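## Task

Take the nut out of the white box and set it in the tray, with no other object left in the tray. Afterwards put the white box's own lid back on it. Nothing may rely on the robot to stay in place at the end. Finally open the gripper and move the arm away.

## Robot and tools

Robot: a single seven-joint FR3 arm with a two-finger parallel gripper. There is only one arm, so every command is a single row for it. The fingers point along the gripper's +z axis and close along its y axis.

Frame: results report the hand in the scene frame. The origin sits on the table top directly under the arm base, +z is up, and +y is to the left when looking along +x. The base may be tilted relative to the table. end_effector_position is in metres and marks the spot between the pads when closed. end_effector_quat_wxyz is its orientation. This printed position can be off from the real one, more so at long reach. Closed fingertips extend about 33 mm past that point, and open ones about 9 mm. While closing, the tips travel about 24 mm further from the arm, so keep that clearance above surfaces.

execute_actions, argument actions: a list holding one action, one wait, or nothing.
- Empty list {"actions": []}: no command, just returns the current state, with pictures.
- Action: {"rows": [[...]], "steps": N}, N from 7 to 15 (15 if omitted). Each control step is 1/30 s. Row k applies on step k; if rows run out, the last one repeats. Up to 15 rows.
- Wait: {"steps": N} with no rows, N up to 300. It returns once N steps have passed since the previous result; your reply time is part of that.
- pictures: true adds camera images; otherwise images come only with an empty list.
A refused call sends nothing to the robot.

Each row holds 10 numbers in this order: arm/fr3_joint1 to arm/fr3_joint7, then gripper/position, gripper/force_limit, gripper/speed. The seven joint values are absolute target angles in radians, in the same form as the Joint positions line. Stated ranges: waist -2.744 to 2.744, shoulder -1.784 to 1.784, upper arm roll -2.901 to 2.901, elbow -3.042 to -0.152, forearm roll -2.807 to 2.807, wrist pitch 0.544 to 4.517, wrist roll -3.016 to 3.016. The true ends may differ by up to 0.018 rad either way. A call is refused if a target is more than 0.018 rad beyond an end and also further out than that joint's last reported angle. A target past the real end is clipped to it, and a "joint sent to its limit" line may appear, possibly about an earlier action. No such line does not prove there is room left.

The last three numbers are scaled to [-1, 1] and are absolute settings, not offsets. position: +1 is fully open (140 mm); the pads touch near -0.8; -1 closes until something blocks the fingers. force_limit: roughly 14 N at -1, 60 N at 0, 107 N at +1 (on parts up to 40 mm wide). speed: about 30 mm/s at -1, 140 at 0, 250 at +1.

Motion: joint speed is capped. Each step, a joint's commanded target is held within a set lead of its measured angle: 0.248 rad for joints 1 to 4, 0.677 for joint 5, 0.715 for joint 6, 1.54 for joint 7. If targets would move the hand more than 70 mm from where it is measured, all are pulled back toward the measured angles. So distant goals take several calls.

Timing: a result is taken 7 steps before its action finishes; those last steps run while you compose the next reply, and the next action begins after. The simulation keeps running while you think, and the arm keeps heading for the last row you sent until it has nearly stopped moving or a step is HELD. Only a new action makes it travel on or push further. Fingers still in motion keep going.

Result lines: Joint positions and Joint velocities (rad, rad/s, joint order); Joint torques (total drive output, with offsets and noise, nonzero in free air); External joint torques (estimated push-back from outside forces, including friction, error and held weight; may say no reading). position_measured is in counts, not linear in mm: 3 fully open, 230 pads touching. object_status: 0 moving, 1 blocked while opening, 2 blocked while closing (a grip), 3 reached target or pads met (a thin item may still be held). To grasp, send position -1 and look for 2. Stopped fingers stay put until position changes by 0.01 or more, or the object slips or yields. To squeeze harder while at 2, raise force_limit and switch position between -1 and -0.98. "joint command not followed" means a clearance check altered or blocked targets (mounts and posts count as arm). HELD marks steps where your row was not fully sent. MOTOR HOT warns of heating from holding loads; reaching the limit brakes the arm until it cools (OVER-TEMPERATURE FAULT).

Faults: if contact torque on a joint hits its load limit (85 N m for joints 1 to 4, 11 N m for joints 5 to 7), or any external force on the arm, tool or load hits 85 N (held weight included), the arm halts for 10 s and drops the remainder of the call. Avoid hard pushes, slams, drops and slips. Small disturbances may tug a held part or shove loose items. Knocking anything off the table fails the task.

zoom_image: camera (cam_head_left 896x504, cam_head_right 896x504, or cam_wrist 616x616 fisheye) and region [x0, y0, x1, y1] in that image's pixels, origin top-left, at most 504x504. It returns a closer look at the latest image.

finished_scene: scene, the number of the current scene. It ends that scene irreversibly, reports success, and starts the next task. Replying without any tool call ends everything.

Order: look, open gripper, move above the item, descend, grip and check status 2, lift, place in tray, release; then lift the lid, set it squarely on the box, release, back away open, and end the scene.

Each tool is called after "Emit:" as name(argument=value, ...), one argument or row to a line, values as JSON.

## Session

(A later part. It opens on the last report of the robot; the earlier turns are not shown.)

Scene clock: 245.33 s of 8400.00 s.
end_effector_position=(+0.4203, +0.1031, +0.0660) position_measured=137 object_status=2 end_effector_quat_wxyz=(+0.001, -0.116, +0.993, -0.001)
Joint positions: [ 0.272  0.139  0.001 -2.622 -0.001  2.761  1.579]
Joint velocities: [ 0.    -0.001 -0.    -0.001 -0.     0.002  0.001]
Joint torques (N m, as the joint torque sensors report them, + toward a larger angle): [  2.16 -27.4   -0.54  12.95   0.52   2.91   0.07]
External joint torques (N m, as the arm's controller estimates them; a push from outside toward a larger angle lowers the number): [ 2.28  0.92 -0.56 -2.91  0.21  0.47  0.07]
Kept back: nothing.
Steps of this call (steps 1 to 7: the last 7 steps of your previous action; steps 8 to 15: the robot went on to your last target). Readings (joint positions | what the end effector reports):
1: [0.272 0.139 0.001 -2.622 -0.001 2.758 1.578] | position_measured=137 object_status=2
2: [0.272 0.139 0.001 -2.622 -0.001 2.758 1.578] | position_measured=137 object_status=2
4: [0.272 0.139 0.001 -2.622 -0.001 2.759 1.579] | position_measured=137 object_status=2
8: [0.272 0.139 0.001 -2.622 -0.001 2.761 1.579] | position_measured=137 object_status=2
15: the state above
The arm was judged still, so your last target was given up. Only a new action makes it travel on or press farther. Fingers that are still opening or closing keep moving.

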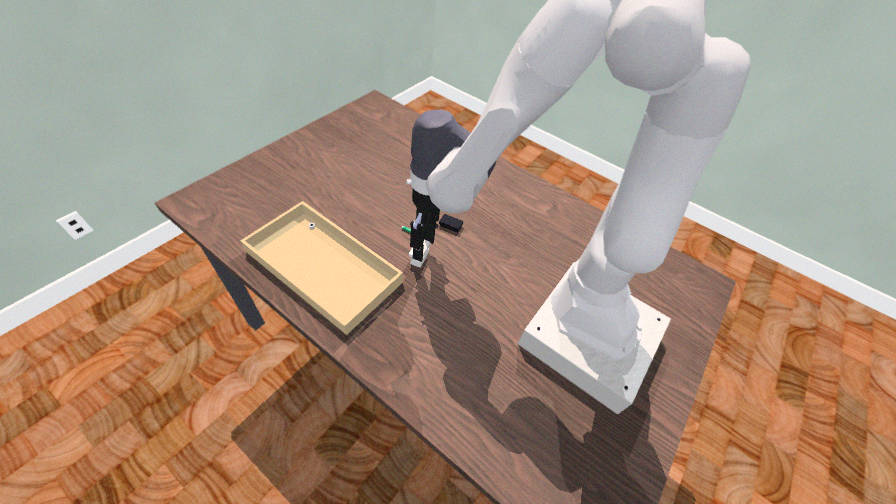

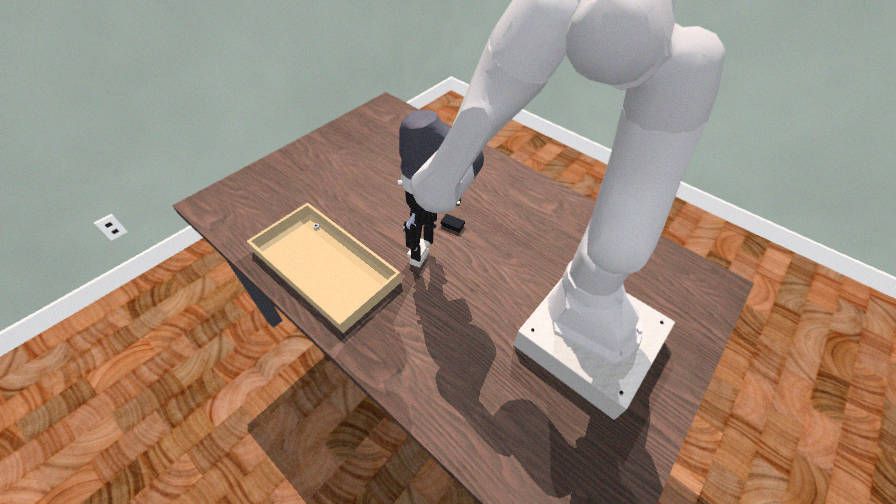

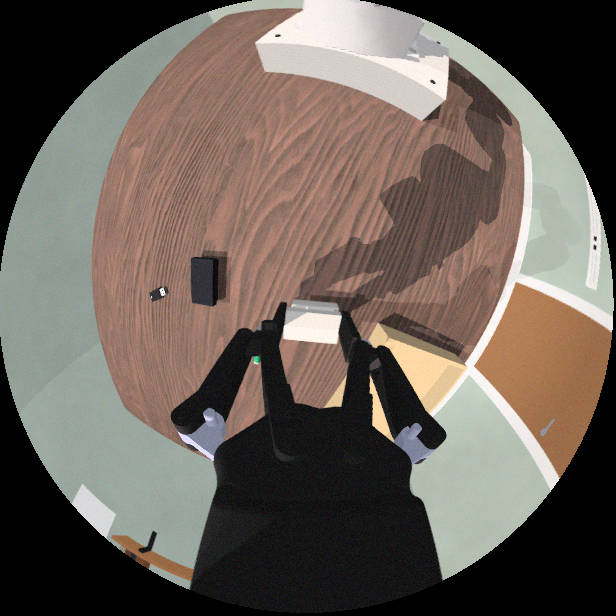

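Emit:
execute_actions(
  actions=[
    {"rows":[[0.275,0.146,0,-2.637,0,2.785,1.582,-1,-0.3,0]],"steps":15},
  ],
)

Emit:
execute_actions(
  actions=[
    {"steps":15},
  ],
  pictures=true,
)

Emit:
zoom_image(
  camera="cam_wrist",
  region=[260,270,360,370],
)

Emit:
zoom_image(
  camera="cam_head_left",
  region=[390,230,450,280],
)

Scene clock: 246.17 s of 8400.00 s.
end_effector_position=(+0.4154, +0.1019, +0.0611) position_measured=137 object_status=2 end_effector_quat_wxyz=(-0.000, -0.116, +0.993, -0.002)
Joint positions: [ 0.272  0.145  0.001 -2.635 -0.001  2.778  1.579]
Joint velocities: [ 0.001 -0.001  0.001 -0.004 -0.001  0.028  0.   ]
Joint torques (N m, as the joint torque sensors report them, + toward a larger angle): [  2.14 -26.6   -0.93  14.13   0.54   2.84   0.09]
External joint torques (N m, as the arm's controller estimates them; a push from outside toward a larger angle lowers the number): [ 2.17  1.68 -1.04 -1.42  0.25  0.41  0.09]
Steps of this call (steps 1 to 17: nothing new was sent; steps 18 to 25: the first 8 steps of this action). Readings (joint positions | what the end effector reports):
18: [0.272 0.139 0.001 -2.624 -0.001 2.765 1.579] | position_measured=137 object_status=2
19: [0.272 0.140 0.001 -2.627 -0.001 2.768 1.579] | position_measured=137 object_status=2
21: [0.272 0.143 0.001 -2.632 -0.001 2.773 1.579] | position_measured=137 object_status=2
25: the state above

Scene clock: 246.67 s of 8400.00 s.
end_effector_position=(+0.4167, +0.1022, +0.0615) position_measured=137 object_status=2 end_effector_quat_wxyz=(+0.002, -0.116, +0.993, -0.001)
Joint positions: [ 0.272  0.145  0.001 -2.635 -0.001  2.782  1.579]
Joint velocities: [ 0.001  0.     0.001  0.001 -0.001  0.001 -0.001]
Joint torques (N m, as the joint torque sensors report them, + toward a larger angle): [  2.18 -27.44  -1.16  13.14   0.58   2.77   0.06]
External joint torques (N m, as the arm's controller estimates them; a push from outside toward a larger angle lowers the number): [ 2.22  0.59 -1.27 -2.29  0.28  0.35  0.07]
Kept back: nothing.
Steps of this call (steps 1 to 7: the last 7 steps of your previous action; steps 8 to 15: the robot went on to your last target). Readings (joint positions | what the end effector reports):
1: [0.272 0.145 0.001 -2.635 -0.001 2.779 1.579] | position_measured=137 object_status=2
2: [0.272 0.145 0.001 -2.635 -0.001 2.779 1.579] | position_measured=137 object_status=2
4: [0.272 0.145 0.001 -2.635 -0.001 2.780 1.579] | position_measured=137 object_status=2
8: [0.272 0.145 0.001 -2.635 -0.001 2.782 1.579] | position_measured=137 object_status=2
15: the state above
The arm was judged still, so your last target was given up. Only a new action makes it travel on or press farther. Fingers that are still opening or closing keep moving.

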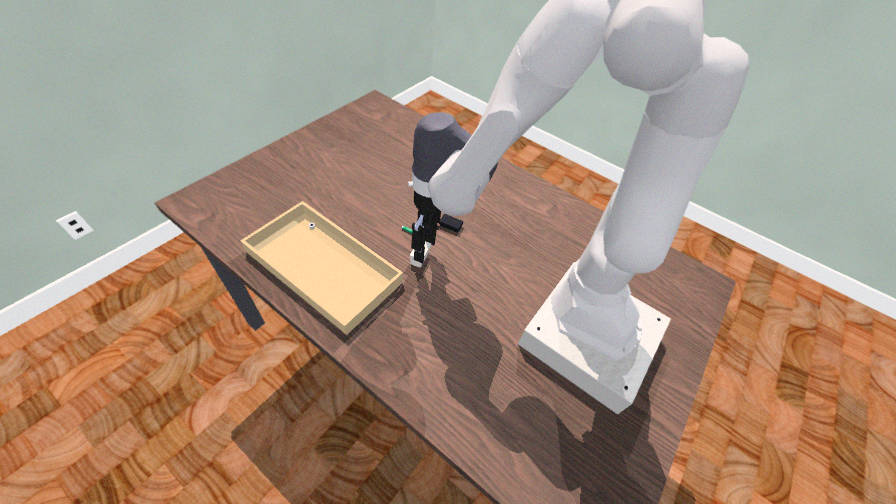

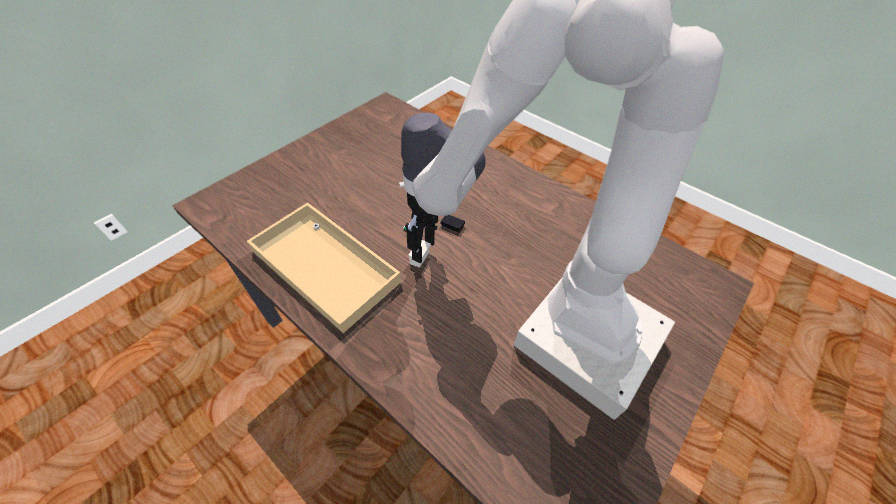

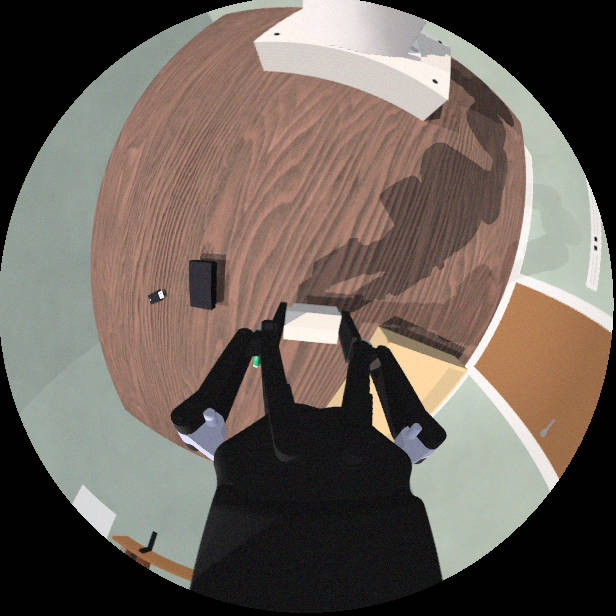

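Region (260, 270, 360, 370) of cam_wrist's 616x616 image, scaled by 5.040, with more detail than that image has.

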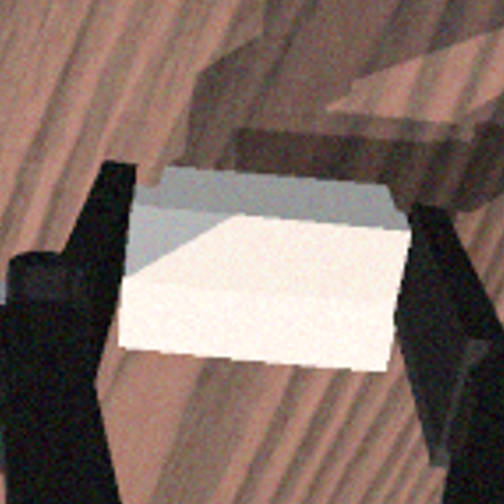

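Region (390, 230, 450, 280) of cam_head_left's 896x504 image, scaled by 8.400, with more detail than that image has.

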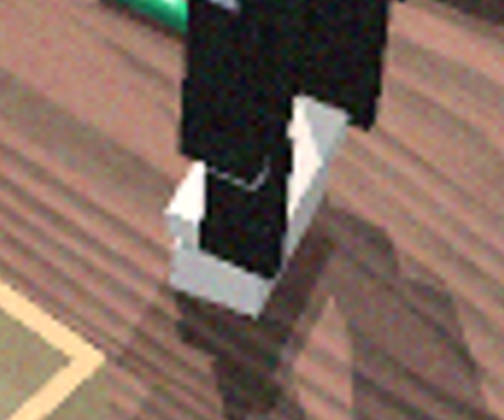

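Emit:
execute_actions(
  actions=[
    {"rows":[[0.275,0.152,0,-2.637,0,2.792,1.582,-1,-0.3,0],[0.275,0.152,0,-2.637,0,2.792,1.582,-1,-0.3,0],[0.275,0.152,0,-2.637,0,2.792,1.582,-1,-0.3,0],[0.275,0.152,0,-2.637,0,2.792,1.582,-1,-0.3,0],[0.275,0.152,0,-2.637,0,2.792,1.582,-1,-0.3,0],[0.275,0.159,0,-2.637,0,2.80,1.582,-1,-0.3,0]],"steps":15},
  ],
)

Emit:
execute_actions(
  actions=[
    {"steps":12},
  ],
  pictures=true,
)

Emit:
zoom_image(
  camera="cam_head_left",
  region=[390,230,450,280],
)

Scene clock: 247.37 s of 8400.00 s.
end_effector_position=(+0.4160, +0.1021, +0.0579) position_measured=137 object_status=2 end_effector_quat_wxyz=(+0.001, -0.116, +0.993, -0.001)
Joint positions: [ 0.272  0.155  0.001 -2.635 -0.001  2.791  1.579]
Joint velocities: [ 0.     0.046 -0.    -0.002 -0.001  0.034 -0.001]
Joint torques (N m, as the joint torque sensors report them, + toward a larger angle): [  2.17 -27.25  -1.15  13.33   0.54   2.95   0.11]
External joint torques (N m, as the arm's controller estimates them; a push from outside toward a larger angle lowers the number): [ 2.26  1.68 -1.23 -2.2   0.25  0.47  0.11]
Steps of this call (steps 1 to 13: nothing new was sent; steps 14 to 21: the first 8 steps of this action). Readings (joint positions | what the end effector reports):
14: [0.272 0.146 0.001 -2.635 -0.001 2.784 1.579] | position_measured=137 object_status=2
15: [0.272 0.147 0.001 -2.635 -0.001 2.785 1.579] | position_measured=137 object_status=2
17: [0.272 0.149 0.001 -2.635 -0.001 2.786 1.579] | position_measured=137 object_status=2
21: the state above

Scene clock: 247.77 s of 8400.00 s.
end_effector_position=(+0.4168, +0.1023, +0.0573) position_measured=137 object_status=2 end_effector_quat_wxyz=(+0.003, -0.116, +0.993, -0.001)
Joint positions: [ 0.272  0.157  0.001 -2.635 -0.001  2.797  1.579]
Joint velocities: [ 0.001 -0.001  0.    -0.    -0.001  0.003 -0.001]
Joint torques (N m, as the joint torque sensors report them, + toward a larger angle): [  2.01 -26.73  -0.79  13.15   0.46   2.79   0.07]
External joint torques (N m, as the arm's controller estimates them; a push from outside toward a larger angle lowers the number): [ 2.07  1.51 -0.88 -2.02  0.18  0.37  0.07]
Kept back: nothing.
Steps of this call (steps 1 to 7: the last 7 steps of your previous action; steps 8 to 12: the robot went on to your last target). Readings (joint positions | what the end effector reports):
1: [0.272 0.156 0.001 -2.635 -0.001 2.792 1.579] | position_measured=137 object_status=2
2: [0.272 0.157 0.001 -2.635 -0.001 2.793 1.579] | position_measured=137 object_status=2
4: [0.272 0.157 0.001 -2.635 -0.001 2.795 1.579] | position_measured=137 object_status=2
8: [0.272 0.157 0.001 -2.635 -0.001 2.796 1.579] | position_measured=137 object_status=2
12: the state above

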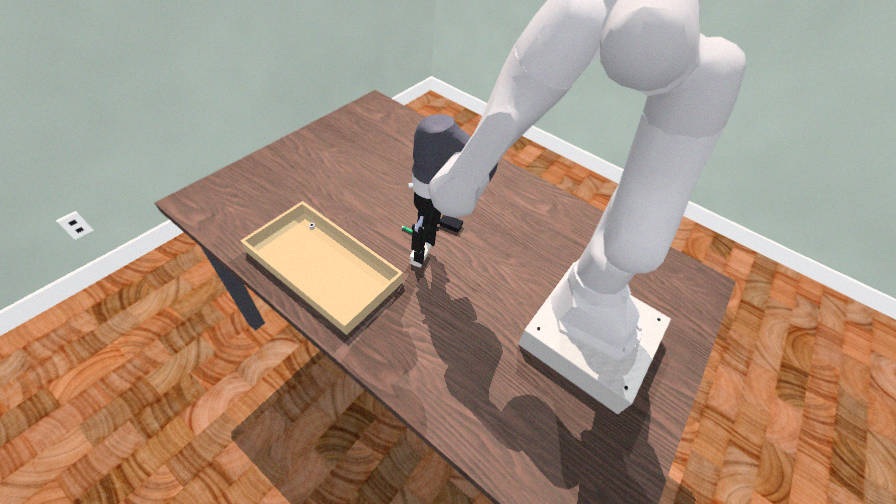

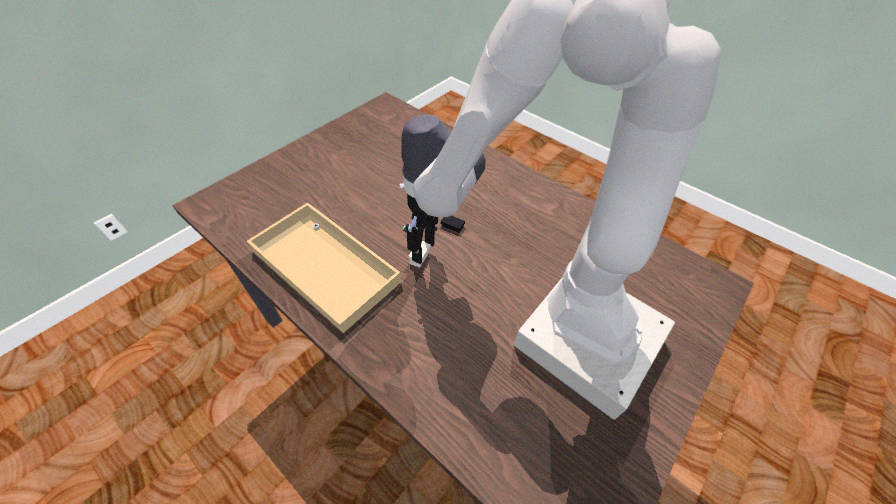

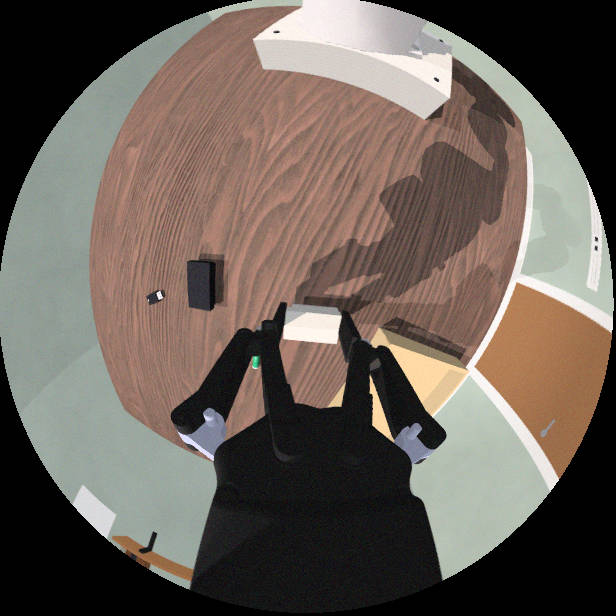

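Region (390, 230, 450, 280) of cam_head_left's 896x504 image, scaled by 8.400, with more detail than that image has.

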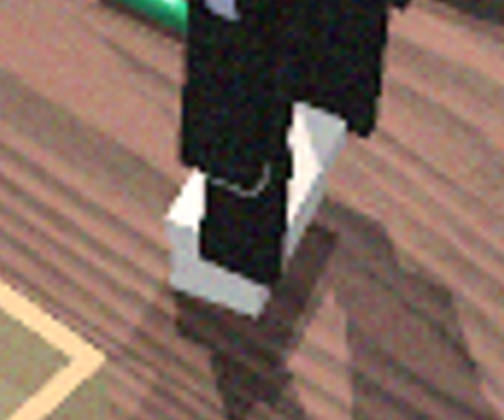

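Free so far; continue.

Emit:
execute_actions(
  actions=[
    {"rows":[[0.275,0.165,0,-2.637,0,2.805,1.582,-1,-0.3,0],[0.275,0.165,0,-2.637,0,2.805,1.582,-1,-0.3,0],[0.275,0.165,0,-2.637,0,2.805,1.582,-1,-0.3,0],[0.275,0.165,0,-2.637,0,2.805,1.582,-1,-0.3,0],[0.275,0.165,0,-2.637,0,2.805,1.582,-1,-0.3,0],[0.275,0.172,0,-2.637,0,2.812,1.582,-1,-0.3,0]],"steps":15},
  ],
)

Emit:
execute_actions(
  actions=[
    {"steps":12},
  ],
  pictures=true,
)

Emit:
zoom_image(
  camera="cam_head_left",
  region=[390,230,450,280],
)

Scene clock: 248.50 s of 8400.00 s.
end_effector_position=(+0.4155, +0.1019, +0.0535) position_measured=137 object_status=2 end_effector_quat_wxyz=(+0.001, -0.116, +0.993, -0.001)
Joint positions: [ 0.272  0.168  0.001 -2.635 -0.001  2.804  1.579]
Joint velocities: [ 0.001  0.043  0.     0.    -0.     0.033 -0.001]
Joint torques (N m, as the joint torque sensors report them, + toward a larger angle): [  2.72 -28.2   -0.9   12.56   0.5    2.78   0.06]
External joint torques (N m, as the arm's controller estimates them; a push from outside toward a larger angle lowers the number): [ 2.77  1.17 -1.03 -2.93  0.22  0.37  0.06]
Steps of this call (steps 1 to 14: the robot went on to your last target; steps 15 to 22: the first 8 steps of this action). Readings (joint positions | what the end effector reports):
15: [0.272 0.158 0.001 -2.635 -0.001 2.798 1.579] | position_measured=137 object_status=2
16: [0.272 0.160 0.001 -2.635 -0.001 2.799 1.579] | position_measured=137 object_status=2
18: [0.272 0.162 0.001 -2.635 -0.001 2.800 1.579] | position_measured=137 object_status=2
22: the state above

Scene clock: 248.90 s of 8400.00 s.
end_effector_position=(+0.4166, +0.1022, +0.0535) position_measured=137 object_status=2 end_effector_quat_wxyz=(+0.003, -0.116, +0.993, -0.001)
Joint positions: [ 0.272  0.169  0.001 -2.635 -0.001  2.809  1.579]
Joint velocities: [-0.     0.001  0.     0.     0.     0.003  0.   ]
Joint torques (N m, as the joint torque sensors report them, + toward a larger angle): [  2.24 -25.37  -0.89  13.21   0.55   2.93   0.14]
External joint torques (N m, as the arm's controller estimates them; a push from outside toward a larger angle lowers the number): [ 2.31  3.03 -1.   -1.74  0.28  0.51  0.14]
Kept back: nothing.
Steps of this call (steps 1 to 7: the last 7 steps of your previous action; steps 8 to 12: the robot went on to your last target). Readings (joint positions | what the end effector reports):
1: [0.272 0.168 0.001 -2.635 -0.001 2.805 1.579] | position_measured=137 object_status=2
2: [0.272 0.168 0.001 -2.635 -0.001 2.806 1.579] | position_measured=137 object_status=2
4: [0.272 0.168 0.001 -2.635 -0.001 2.807 1.579] | position_measured=137 object_status=2
8: [0.272 0.169 0.001 -2.635 -0.001 2.809 1.579] | position_measured=137 object_status=2
12: the state above

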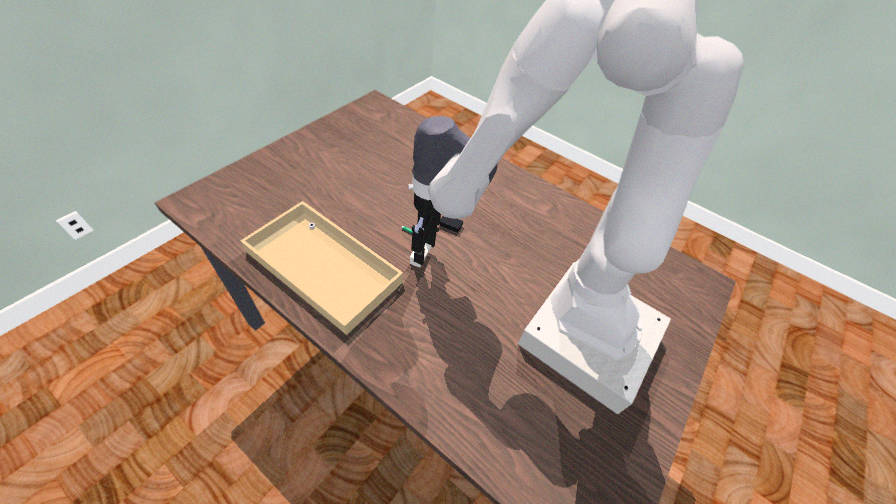

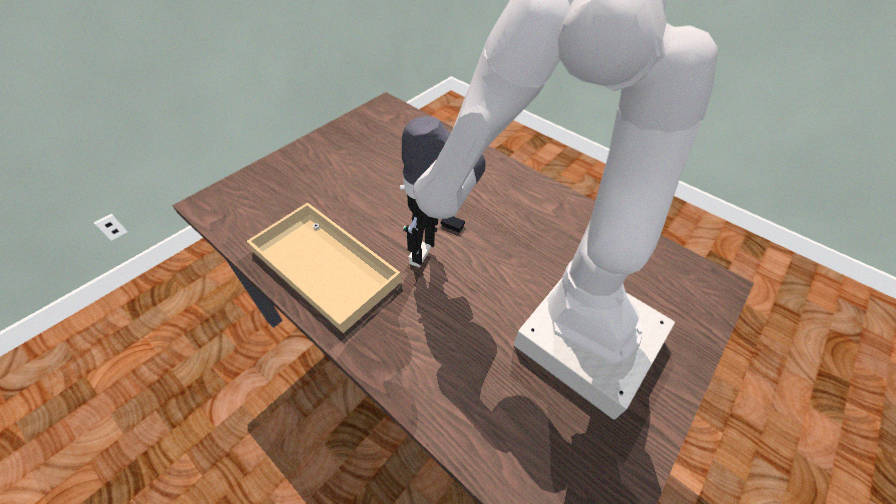

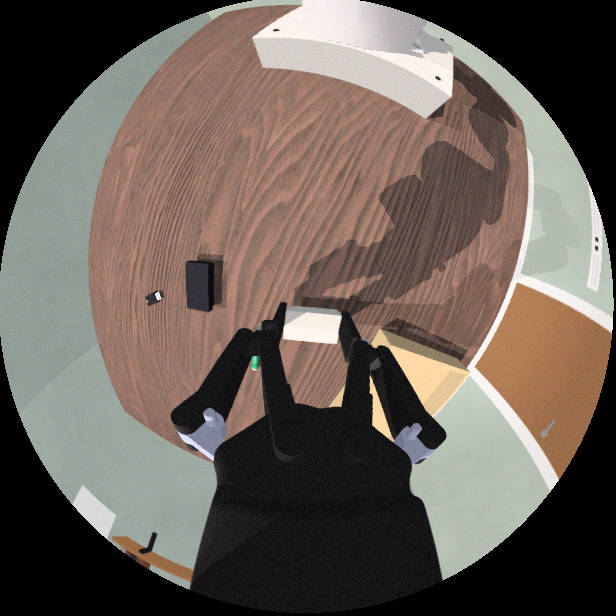

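Region (390, 230, 450, 280) of cam_head_left's 896x504 image, scaled by 8.400, with more detail than that image has.

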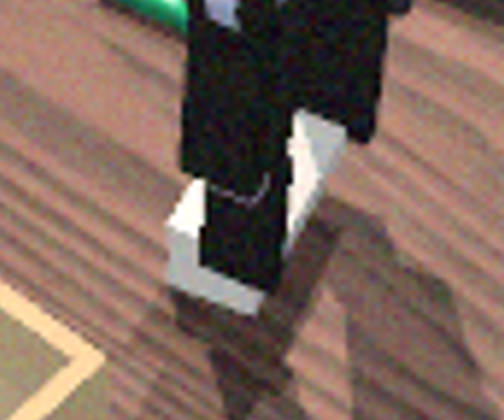

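Going on well.

Emit:
execute_actions(
  actions=[
    {"rows":[[0.275,0.178,0,-2.637,0,2.818,1.582,-1,-0.3,0],[0.275,0.178,0,-2.637,0,2.818,1.582,-1,-0.3,0],[0.275,0.178,0,-2.637,0,2.818,1.582,-1,-0.3,0],[0.275,0.178,0,-2.637,0,2.818,1.582,-1,-0.3,0],[0.275,0.178,0,-2.637,0,2.818,1.582,-1,-0.3,0],[0.275,0.185,0,-2.637,0,2.825,1.582,-1,-0.3,0]],"steps":15},
  ],
)

Emit:
execute_actions(
  actions=[
    {"rows":[[0.275,0.191,0,-2.637,0,2.831,1.582,-1,-0.3,0]],"steps":15},
  ],
)

Emit:
execute_actions(
  actions=[
    {"steps":12},
  ],
  pictures=true,
)

Emit:
zoom_image(
  camera="cam_head_left",
  region=[390,230,450,280],
)

Scene clock: 249.60 s of 8400.00 s.
end_effector_position=(+0.4189, +0.1028, +0.0532) position_measured=137 object_status=2 end_effector_quat_wxyz=(+0.007, -0.116, +0.993, -0.001)
Joint positions: [ 0.273  0.172  0.001 -2.635 -0.001  2.819  1.579]
Joint velocities: [-0.     0.014 -0.     0.003 -0.002  0.039  0.001]
Joint torques (N m, as the joint torque sensors report them, + toward a larger angle): [  1.96 -21.48  -1.04  12.32   0.43   2.44   0.15]
External joint torques (N m, as the arm's controller estimates them; a push from outside toward a larger angle lowers the number): [ 2.07  6.78 -1.1  -2.42  0.16  0.01  0.15]
Steps of this call (steps 1 to 13: the robot went on to your last target; steps 14 to 21: the first 8 steps of this action). Readings (joint positions | what the end effector reports):
14: [0.273 0.169 0.001 -2.635 -0.001 2.811 1.579] | position_measured=137 object_status=2
15: [0.273 0.170 0.001 -2.635 -0.001 2.812 1.579] | position_measured=137 object_status=2
17: [0.273 0.170 0.001 -2.635 -0.001 2.814 1.579] | position_measured=137 object_status=2
21: the state above

Scene clock: 250.10 s of 8400.00 s.
end_effector_position=(+0.4221, +0.1036, +0.0530) position_measured=137 object_status=2 end_effector_quat_wxyz=(+0.011, -0.116, +0.993, -0.000)
Joint positions: [ 0.273  0.176  0.001 -2.633 -0.001  2.831  1.579]
Joint velocities: [ 0.001  0.003 -0.     0.001 -0.     0.01  -0.001]
Joint torques (N m, as the joint torque sensors report them, + toward a larger angle): [  2.34 -19.73  -0.41  11.96   0.48   2.47   0.1 ]
External joint torques (N m, as the arm's controller estimates them; a push from outside toward a larger angle lowers the number): [ 2.45  8.87 -0.48 -2.98  0.21  0.    0.1 ]
Steps of this call (steps 1 to 7: the last 7 steps of your previous action; steps 8 to 15: the first 8 steps of this action). Readings (joint positions | what the end effector reports):
8: [0.273 0.174 0.001 -2.634 -0.001 2.825 1.579] | position_measured=137 object_status=2
9: [0.273 0.174 0.001 -2.634 -0.001 2.826 1.579] | position_measured=137 object_status=2
11: [0.273 0.175 0.001 -2.634 -0.001 2.829 1.579] | position_measured=137 object_status=2
15: the state above

Scene clock: 250.50 s of 8400.00 s.
end_effector_position=(+0.4225, +0.1037, +0.0530) position_measured=137 object_status=2 end_effector_quat_wxyz=(+0.012, -0.116, +0.993, -0.000)
Joint positions: [ 0.273  0.176  0.001 -2.633 -0.001  2.832  1.579]
Joint velocities: [ 0.001 -0.001  0.001  0.002 -0.001  0.001 -0.001]
Joint torques (N m, as the joint torque sensors report them, + toward a larger angle): [  2.41 -19.    -1.62  11.58   0.53   2.42   0.05]
External joint torques (N m, as the arm's controller estimates them; a push from outside toward a larger angle lowers the number): [ 2.5   9.64 -1.7  -3.42  0.26 -0.06  0.06]
Kept back: nothing.
Steps of this call (steps 1 to 7: the last 7 steps of your previous action; steps 8 to 12: the robot went on to your last target). Readings (joint positions | what the end effector reports):
1: [0.273 0.176 0.001 -2.633 -0.001 2.831 1.579] | position_measured=137 object_status=2
2: [0.273 0.176 0.001 -2.633 -0.001 2.831 1.579] | position_measured=137 object_status=2
4: [0.273 0.176 0.001 -2.633 -0.001 2.832 1.579] | position_measured=137 object_status=2
8: [0.273 0.176 0.001 -2.633 -0.001 2.832 1.579] | position_measured=137 object_status=2
12: the state above

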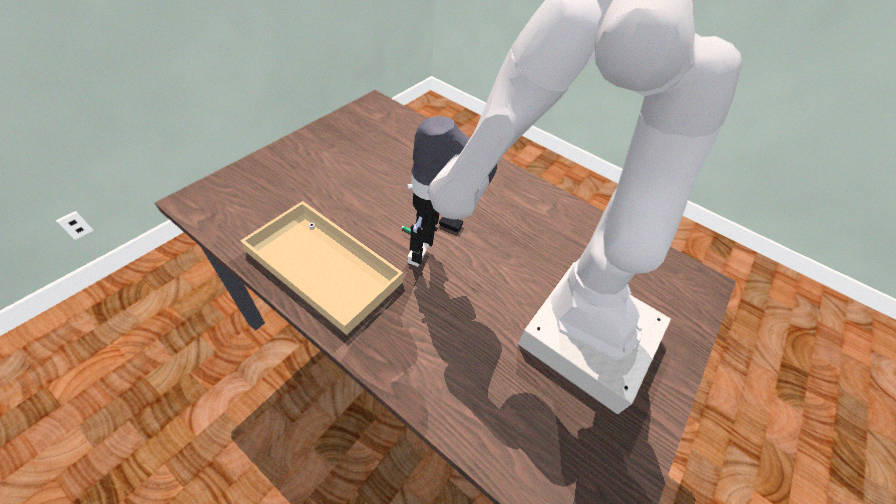

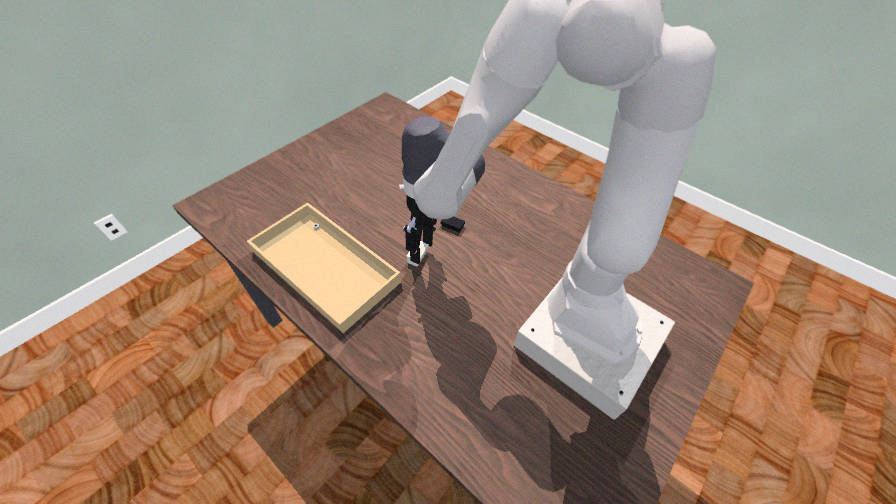

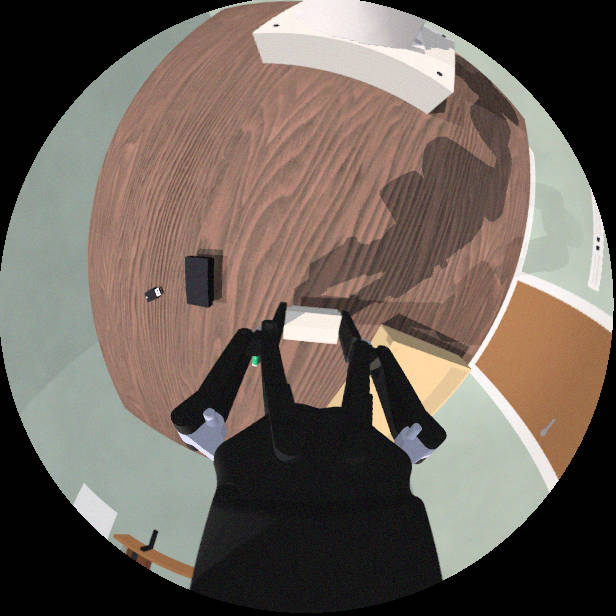

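Region (390, 230, 450, 280) of cam_head_left's 896x504 image, scaled by 8.400, with more detail than that image has.

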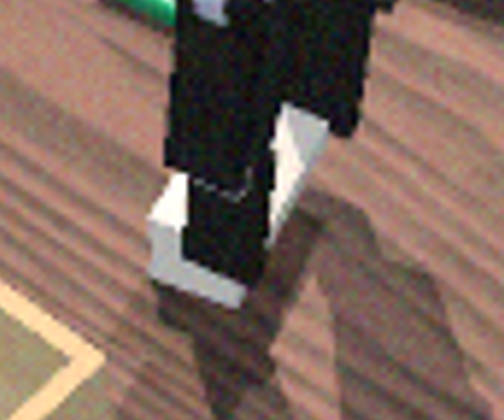

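Emit:
execute_actions(
  actions=[
    {"rows":[[0.275,0.17,0,-2.63,0,2.805,1.582,-1,-0.3,0],[0.275,0.17,0,-2.63,0,2.805,1.582,-1,-0.3,0],[0.275,0.17,0,-2.63,0,2.805,1.582,-1,-0.3,0],[0.275,0.17,0,-2.63,0,2.805,1.582,-1,-0.3,0],[0.275,0.17,0,-2.63,0,2.805,1.582,-1,-0.3,0],[0.275,0.17,0,-2.63,0,2.805,1.582,0.4,-0.3,-0.5]],"steps":15},
  ],
)

Emit:
execute_actions(
  actions=[
    {"rows":[[0.275,0.17,0,-2.63,0,2.805,1.582,0.4,-0.3,-0.3],[0.275,0.17,0,-2.63,0,2.805,1.582,0.4,-0.3,-0.3],[0.275,0.17,0,-2.63,0,2.805,1.582,0.4,-0.3,-0.3],[0.275,0.17,0,-2.63,0,2.805,1.582,0.4,-0.3,-0.3],[0.275,0.17,0,-2.63,0,2.805,1.582,0.4,-0.3,-0.3],[0.275,0.10,0,-2.62,0,2.73,1.582,0.4,-0.3,-0.3]],"steps":15},
  ],
)

Emit:
execute_actions(
  actions=[
    {"rows":[[0.275,-0.08,0,-2.55,0,2.5,1.582,0.6,-0.3,0]],"steps":15},
  ],
)

Emit:
execute_actions(
  actions=[
    {"steps":15},
  ],
  pictures=true,
)

Emit:
zoom_image(
  camera="cam_head_left",
  region=[385,225,455,285],
)

Emit:
zoom_image(
  camera="cam_head_right",
  region=[385,225,455,285],
)

Scene clock: 251.50 s of 8400.00 s.
end_effector_position=(+0.4192, +0.1029, +0.0537) position_measured=129 object_status=0 end_effector_quat_wxyz=(+0.005, -0.116, +0.993, -0.001)
Joint positions: [ 0.273  0.172  0.001 -2.632 -0.001  2.813  1.579]
Joint velocities: [ 0.001  0.001 -0.001  0.001 -0.    -0.034 -0.002]
Joint torques (N m, as the joint torque sensors report them, + toward a larger angle): [  1.3  -28.76  -0.79  15.27   0.59   2.16   0.09]
External joint torques (N m, as the arm's controller estimates them; a push from outside toward a larger angle lowers the number): [ 1.37 -0.2  -0.89  0.18  0.31 -0.3   0.09]
Steps of this call (steps 1 to 15: the robot went on to your last target; steps 16 to 22: nothing new was sent; steps 23 to 30: the first 8 steps of this action). Readings (joint positions | what the end effector reports):
23: [0.273 0.175 0.001 -2.633 -0.001 2.829 1.579] | position_measured=137 object_status=2
24: [0.273 0.173 0.001 -2.632 -0.001 2.826 1.579] | position_measured=137 object_status=2
26: [0.273 0.172 0.001 -2.632 -0.001 2.820 1.579] | position_measured=137 object_status=2
30: the state above

Scene clock: 252.00 s of 8400.00 s.
end_effector_position=(+0.4240, +0.1041, +0.0699) position_measured=78 object_status=0 end_effector_quat_wxyz=(+0.009, -0.116, +0.993, -0.000)
Joint positions: [ 0.273  0.129  0.001 -2.628 -0.001  2.774  1.579]
Joint velocities: [-0.    -0.433 -0.     0.118 -0.001 -0.229  0.001]
Joint torques (N m, as the joint torque sensors report them, + toward a larger angle): [  2.28 -23.28  -1.51  14.08   0.53   1.61   0.04]
External joint torques (N m, as the arm's controller estimates them; a push from outside toward a larger angle lowers the number): [ 2.41 -0.52 -1.5   0.59  0.19 -0.4   0.04]
Steps of this call (steps 1 to 7: the last 7 steps of your previous action; steps 8 to 15: the first 8 steps of this action). Readings (joint positions | what the end effector reports):
8: [0.273 0.171 0.001 -2.632 -0.001 2.809 1.579] | position_measured=92 object_status=0
9: [0.273 0.171 0.001 -2.632 -0.001 2.808 1.579] | position_measured=86 object_status=0
11: [0.273 0.171 0.001 -2.632 -0.001 2.808 1.579] | position_measured=78 object_status=0
15: the state above

Scene clock: 252.50 s of 8400.00 s.
end_effector_position=(+0.4650, +0.1143, +0.1737) position_measured=53 object_status=0 end_effector_quat_wxyz=(+0.048, -0.116, +0.992, +0.004)
Joint positions: [ 0.273 -0.081  0.001 -2.547 -0.001  2.561  1.579]
Joint velocities: [-0.    -0.071  0.001  0.009  0.    -0.328  0.002]
Joint torques (N m, as the joint torque sensors report them, + toward a larger angle): [  2.14 -20.65  -0.88  16.63   0.73   1.62   0.03]
External joint torques (N m, as the arm's controller estimates them; a push from outside toward a larger angle lowers the number): [ 2.2  -0.74 -0.73 -0.05  0.24 -0.39  0.03]
Steps of this call (steps 1 to 7: the last 7 steps of your previous action; steps 8 to 15: the first 8 steps of this action). Readings (joint positions | what the end effector reports):
8: [0.273 0.085 0.001 -2.616 -0.001 2.710 1.579] | position_measured=78 object_status=0
9: [0.273 0.047 0.001 -2.606 -0.001 2.675 1.579] | position_measured=73 object_status=0
11: [0.273 -0.027 0.001 -2.573 -0.001 2.620 1.579] | position_measured=57 object_status=0
15: the state above

Scene clock: 253.00 s of 8400.00 s.
end_effector_position=(+0.4476, +0.1101, +0.1674) position_measured=53 object_status=3 end_effector_quat_wxyz=(+0.020, -0.116, +0.993, +0.001)
Joint positions: [ 0.273 -0.081  0.001 -2.548 -0.001  2.505  1.579]
Joint velocities: [-0.     0.    -0.001 -0.001  0.002 -0.018 -0.001]
Joint torques (N m, as the joint torque sensors report them, + toward a larger angle): [  1.79 -24.23  -0.82  18.53   0.82   2.25   0.12]
External joint torques (N m, as the arm's controller estimates them; a push from outside toward a larger angle lowers the number): [ 1.87  0.94 -0.66 -1.75  0.31 -0.25  0.12]
Kept back: nothing.
Steps of this call (steps 1 to 7: the last 7 steps of your previous action; steps 8 to 15: the robot went on to your last target). Readings (joint positions | what the end effector reports):
1: [0.273 -0.082 0.001 -2.547 -0.001 2.551 1.579] | position_measured=53 object_status=0
2: [0.273 -0.082 0.001 -2.547 -0.001 2.542 1.579] | position_measured=53 object_status=0
4: [0.273 -0.081 0.001 -2.548 -0.001 2.529 1.579] | position_measured=53 object_status=3
8: [0.273 -0.081 0.001 -2.548 -0.001 2.514 1.579] | position_measured=53 object_status=3
15: the state above

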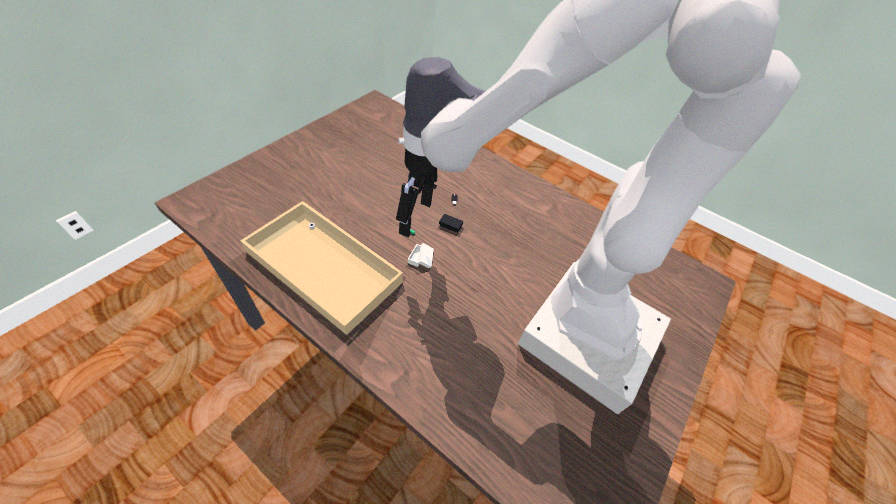

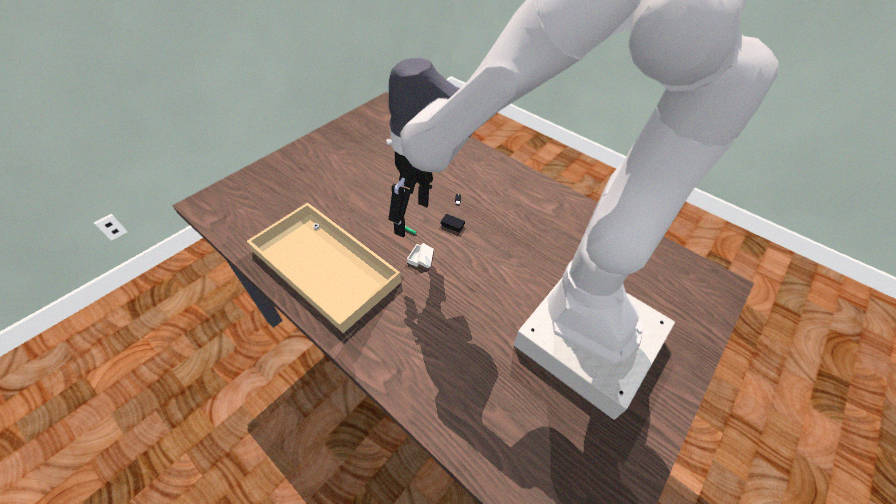

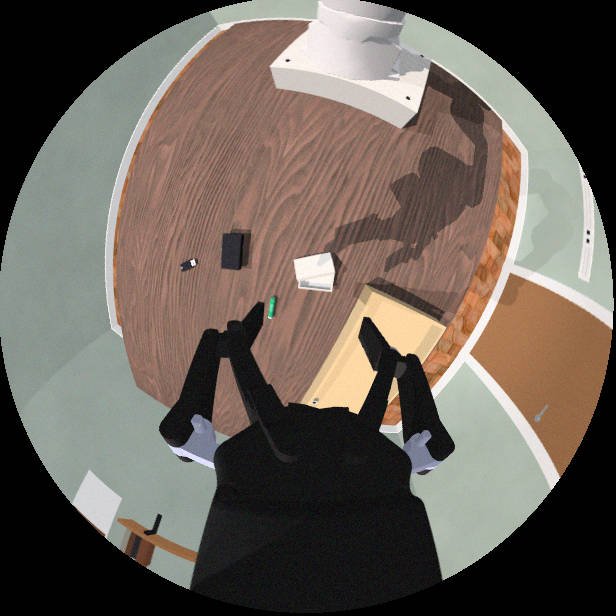

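Region (385, 225, 455, 285) of cam_head_left's 896x504 image, scaled by 7.200, with more detail than that image has; it fills the top 432 rows of this view, and the rest is white.

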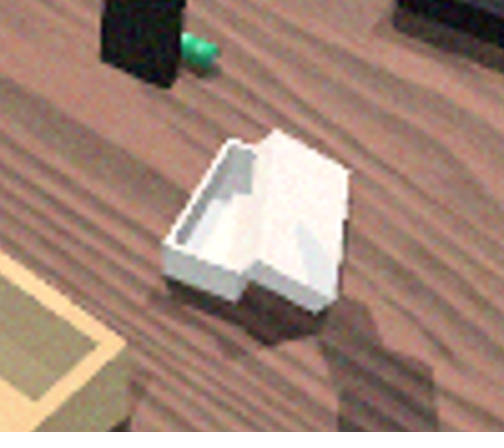

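Region (385, 225, 455, 285) of cam_head_right's 896x504 image, scaled by 7.200, with more detail than that image has; it fills the top 432 rows of this view, and the rest is white.

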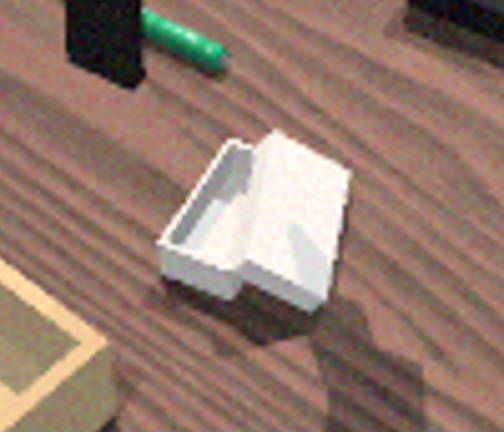

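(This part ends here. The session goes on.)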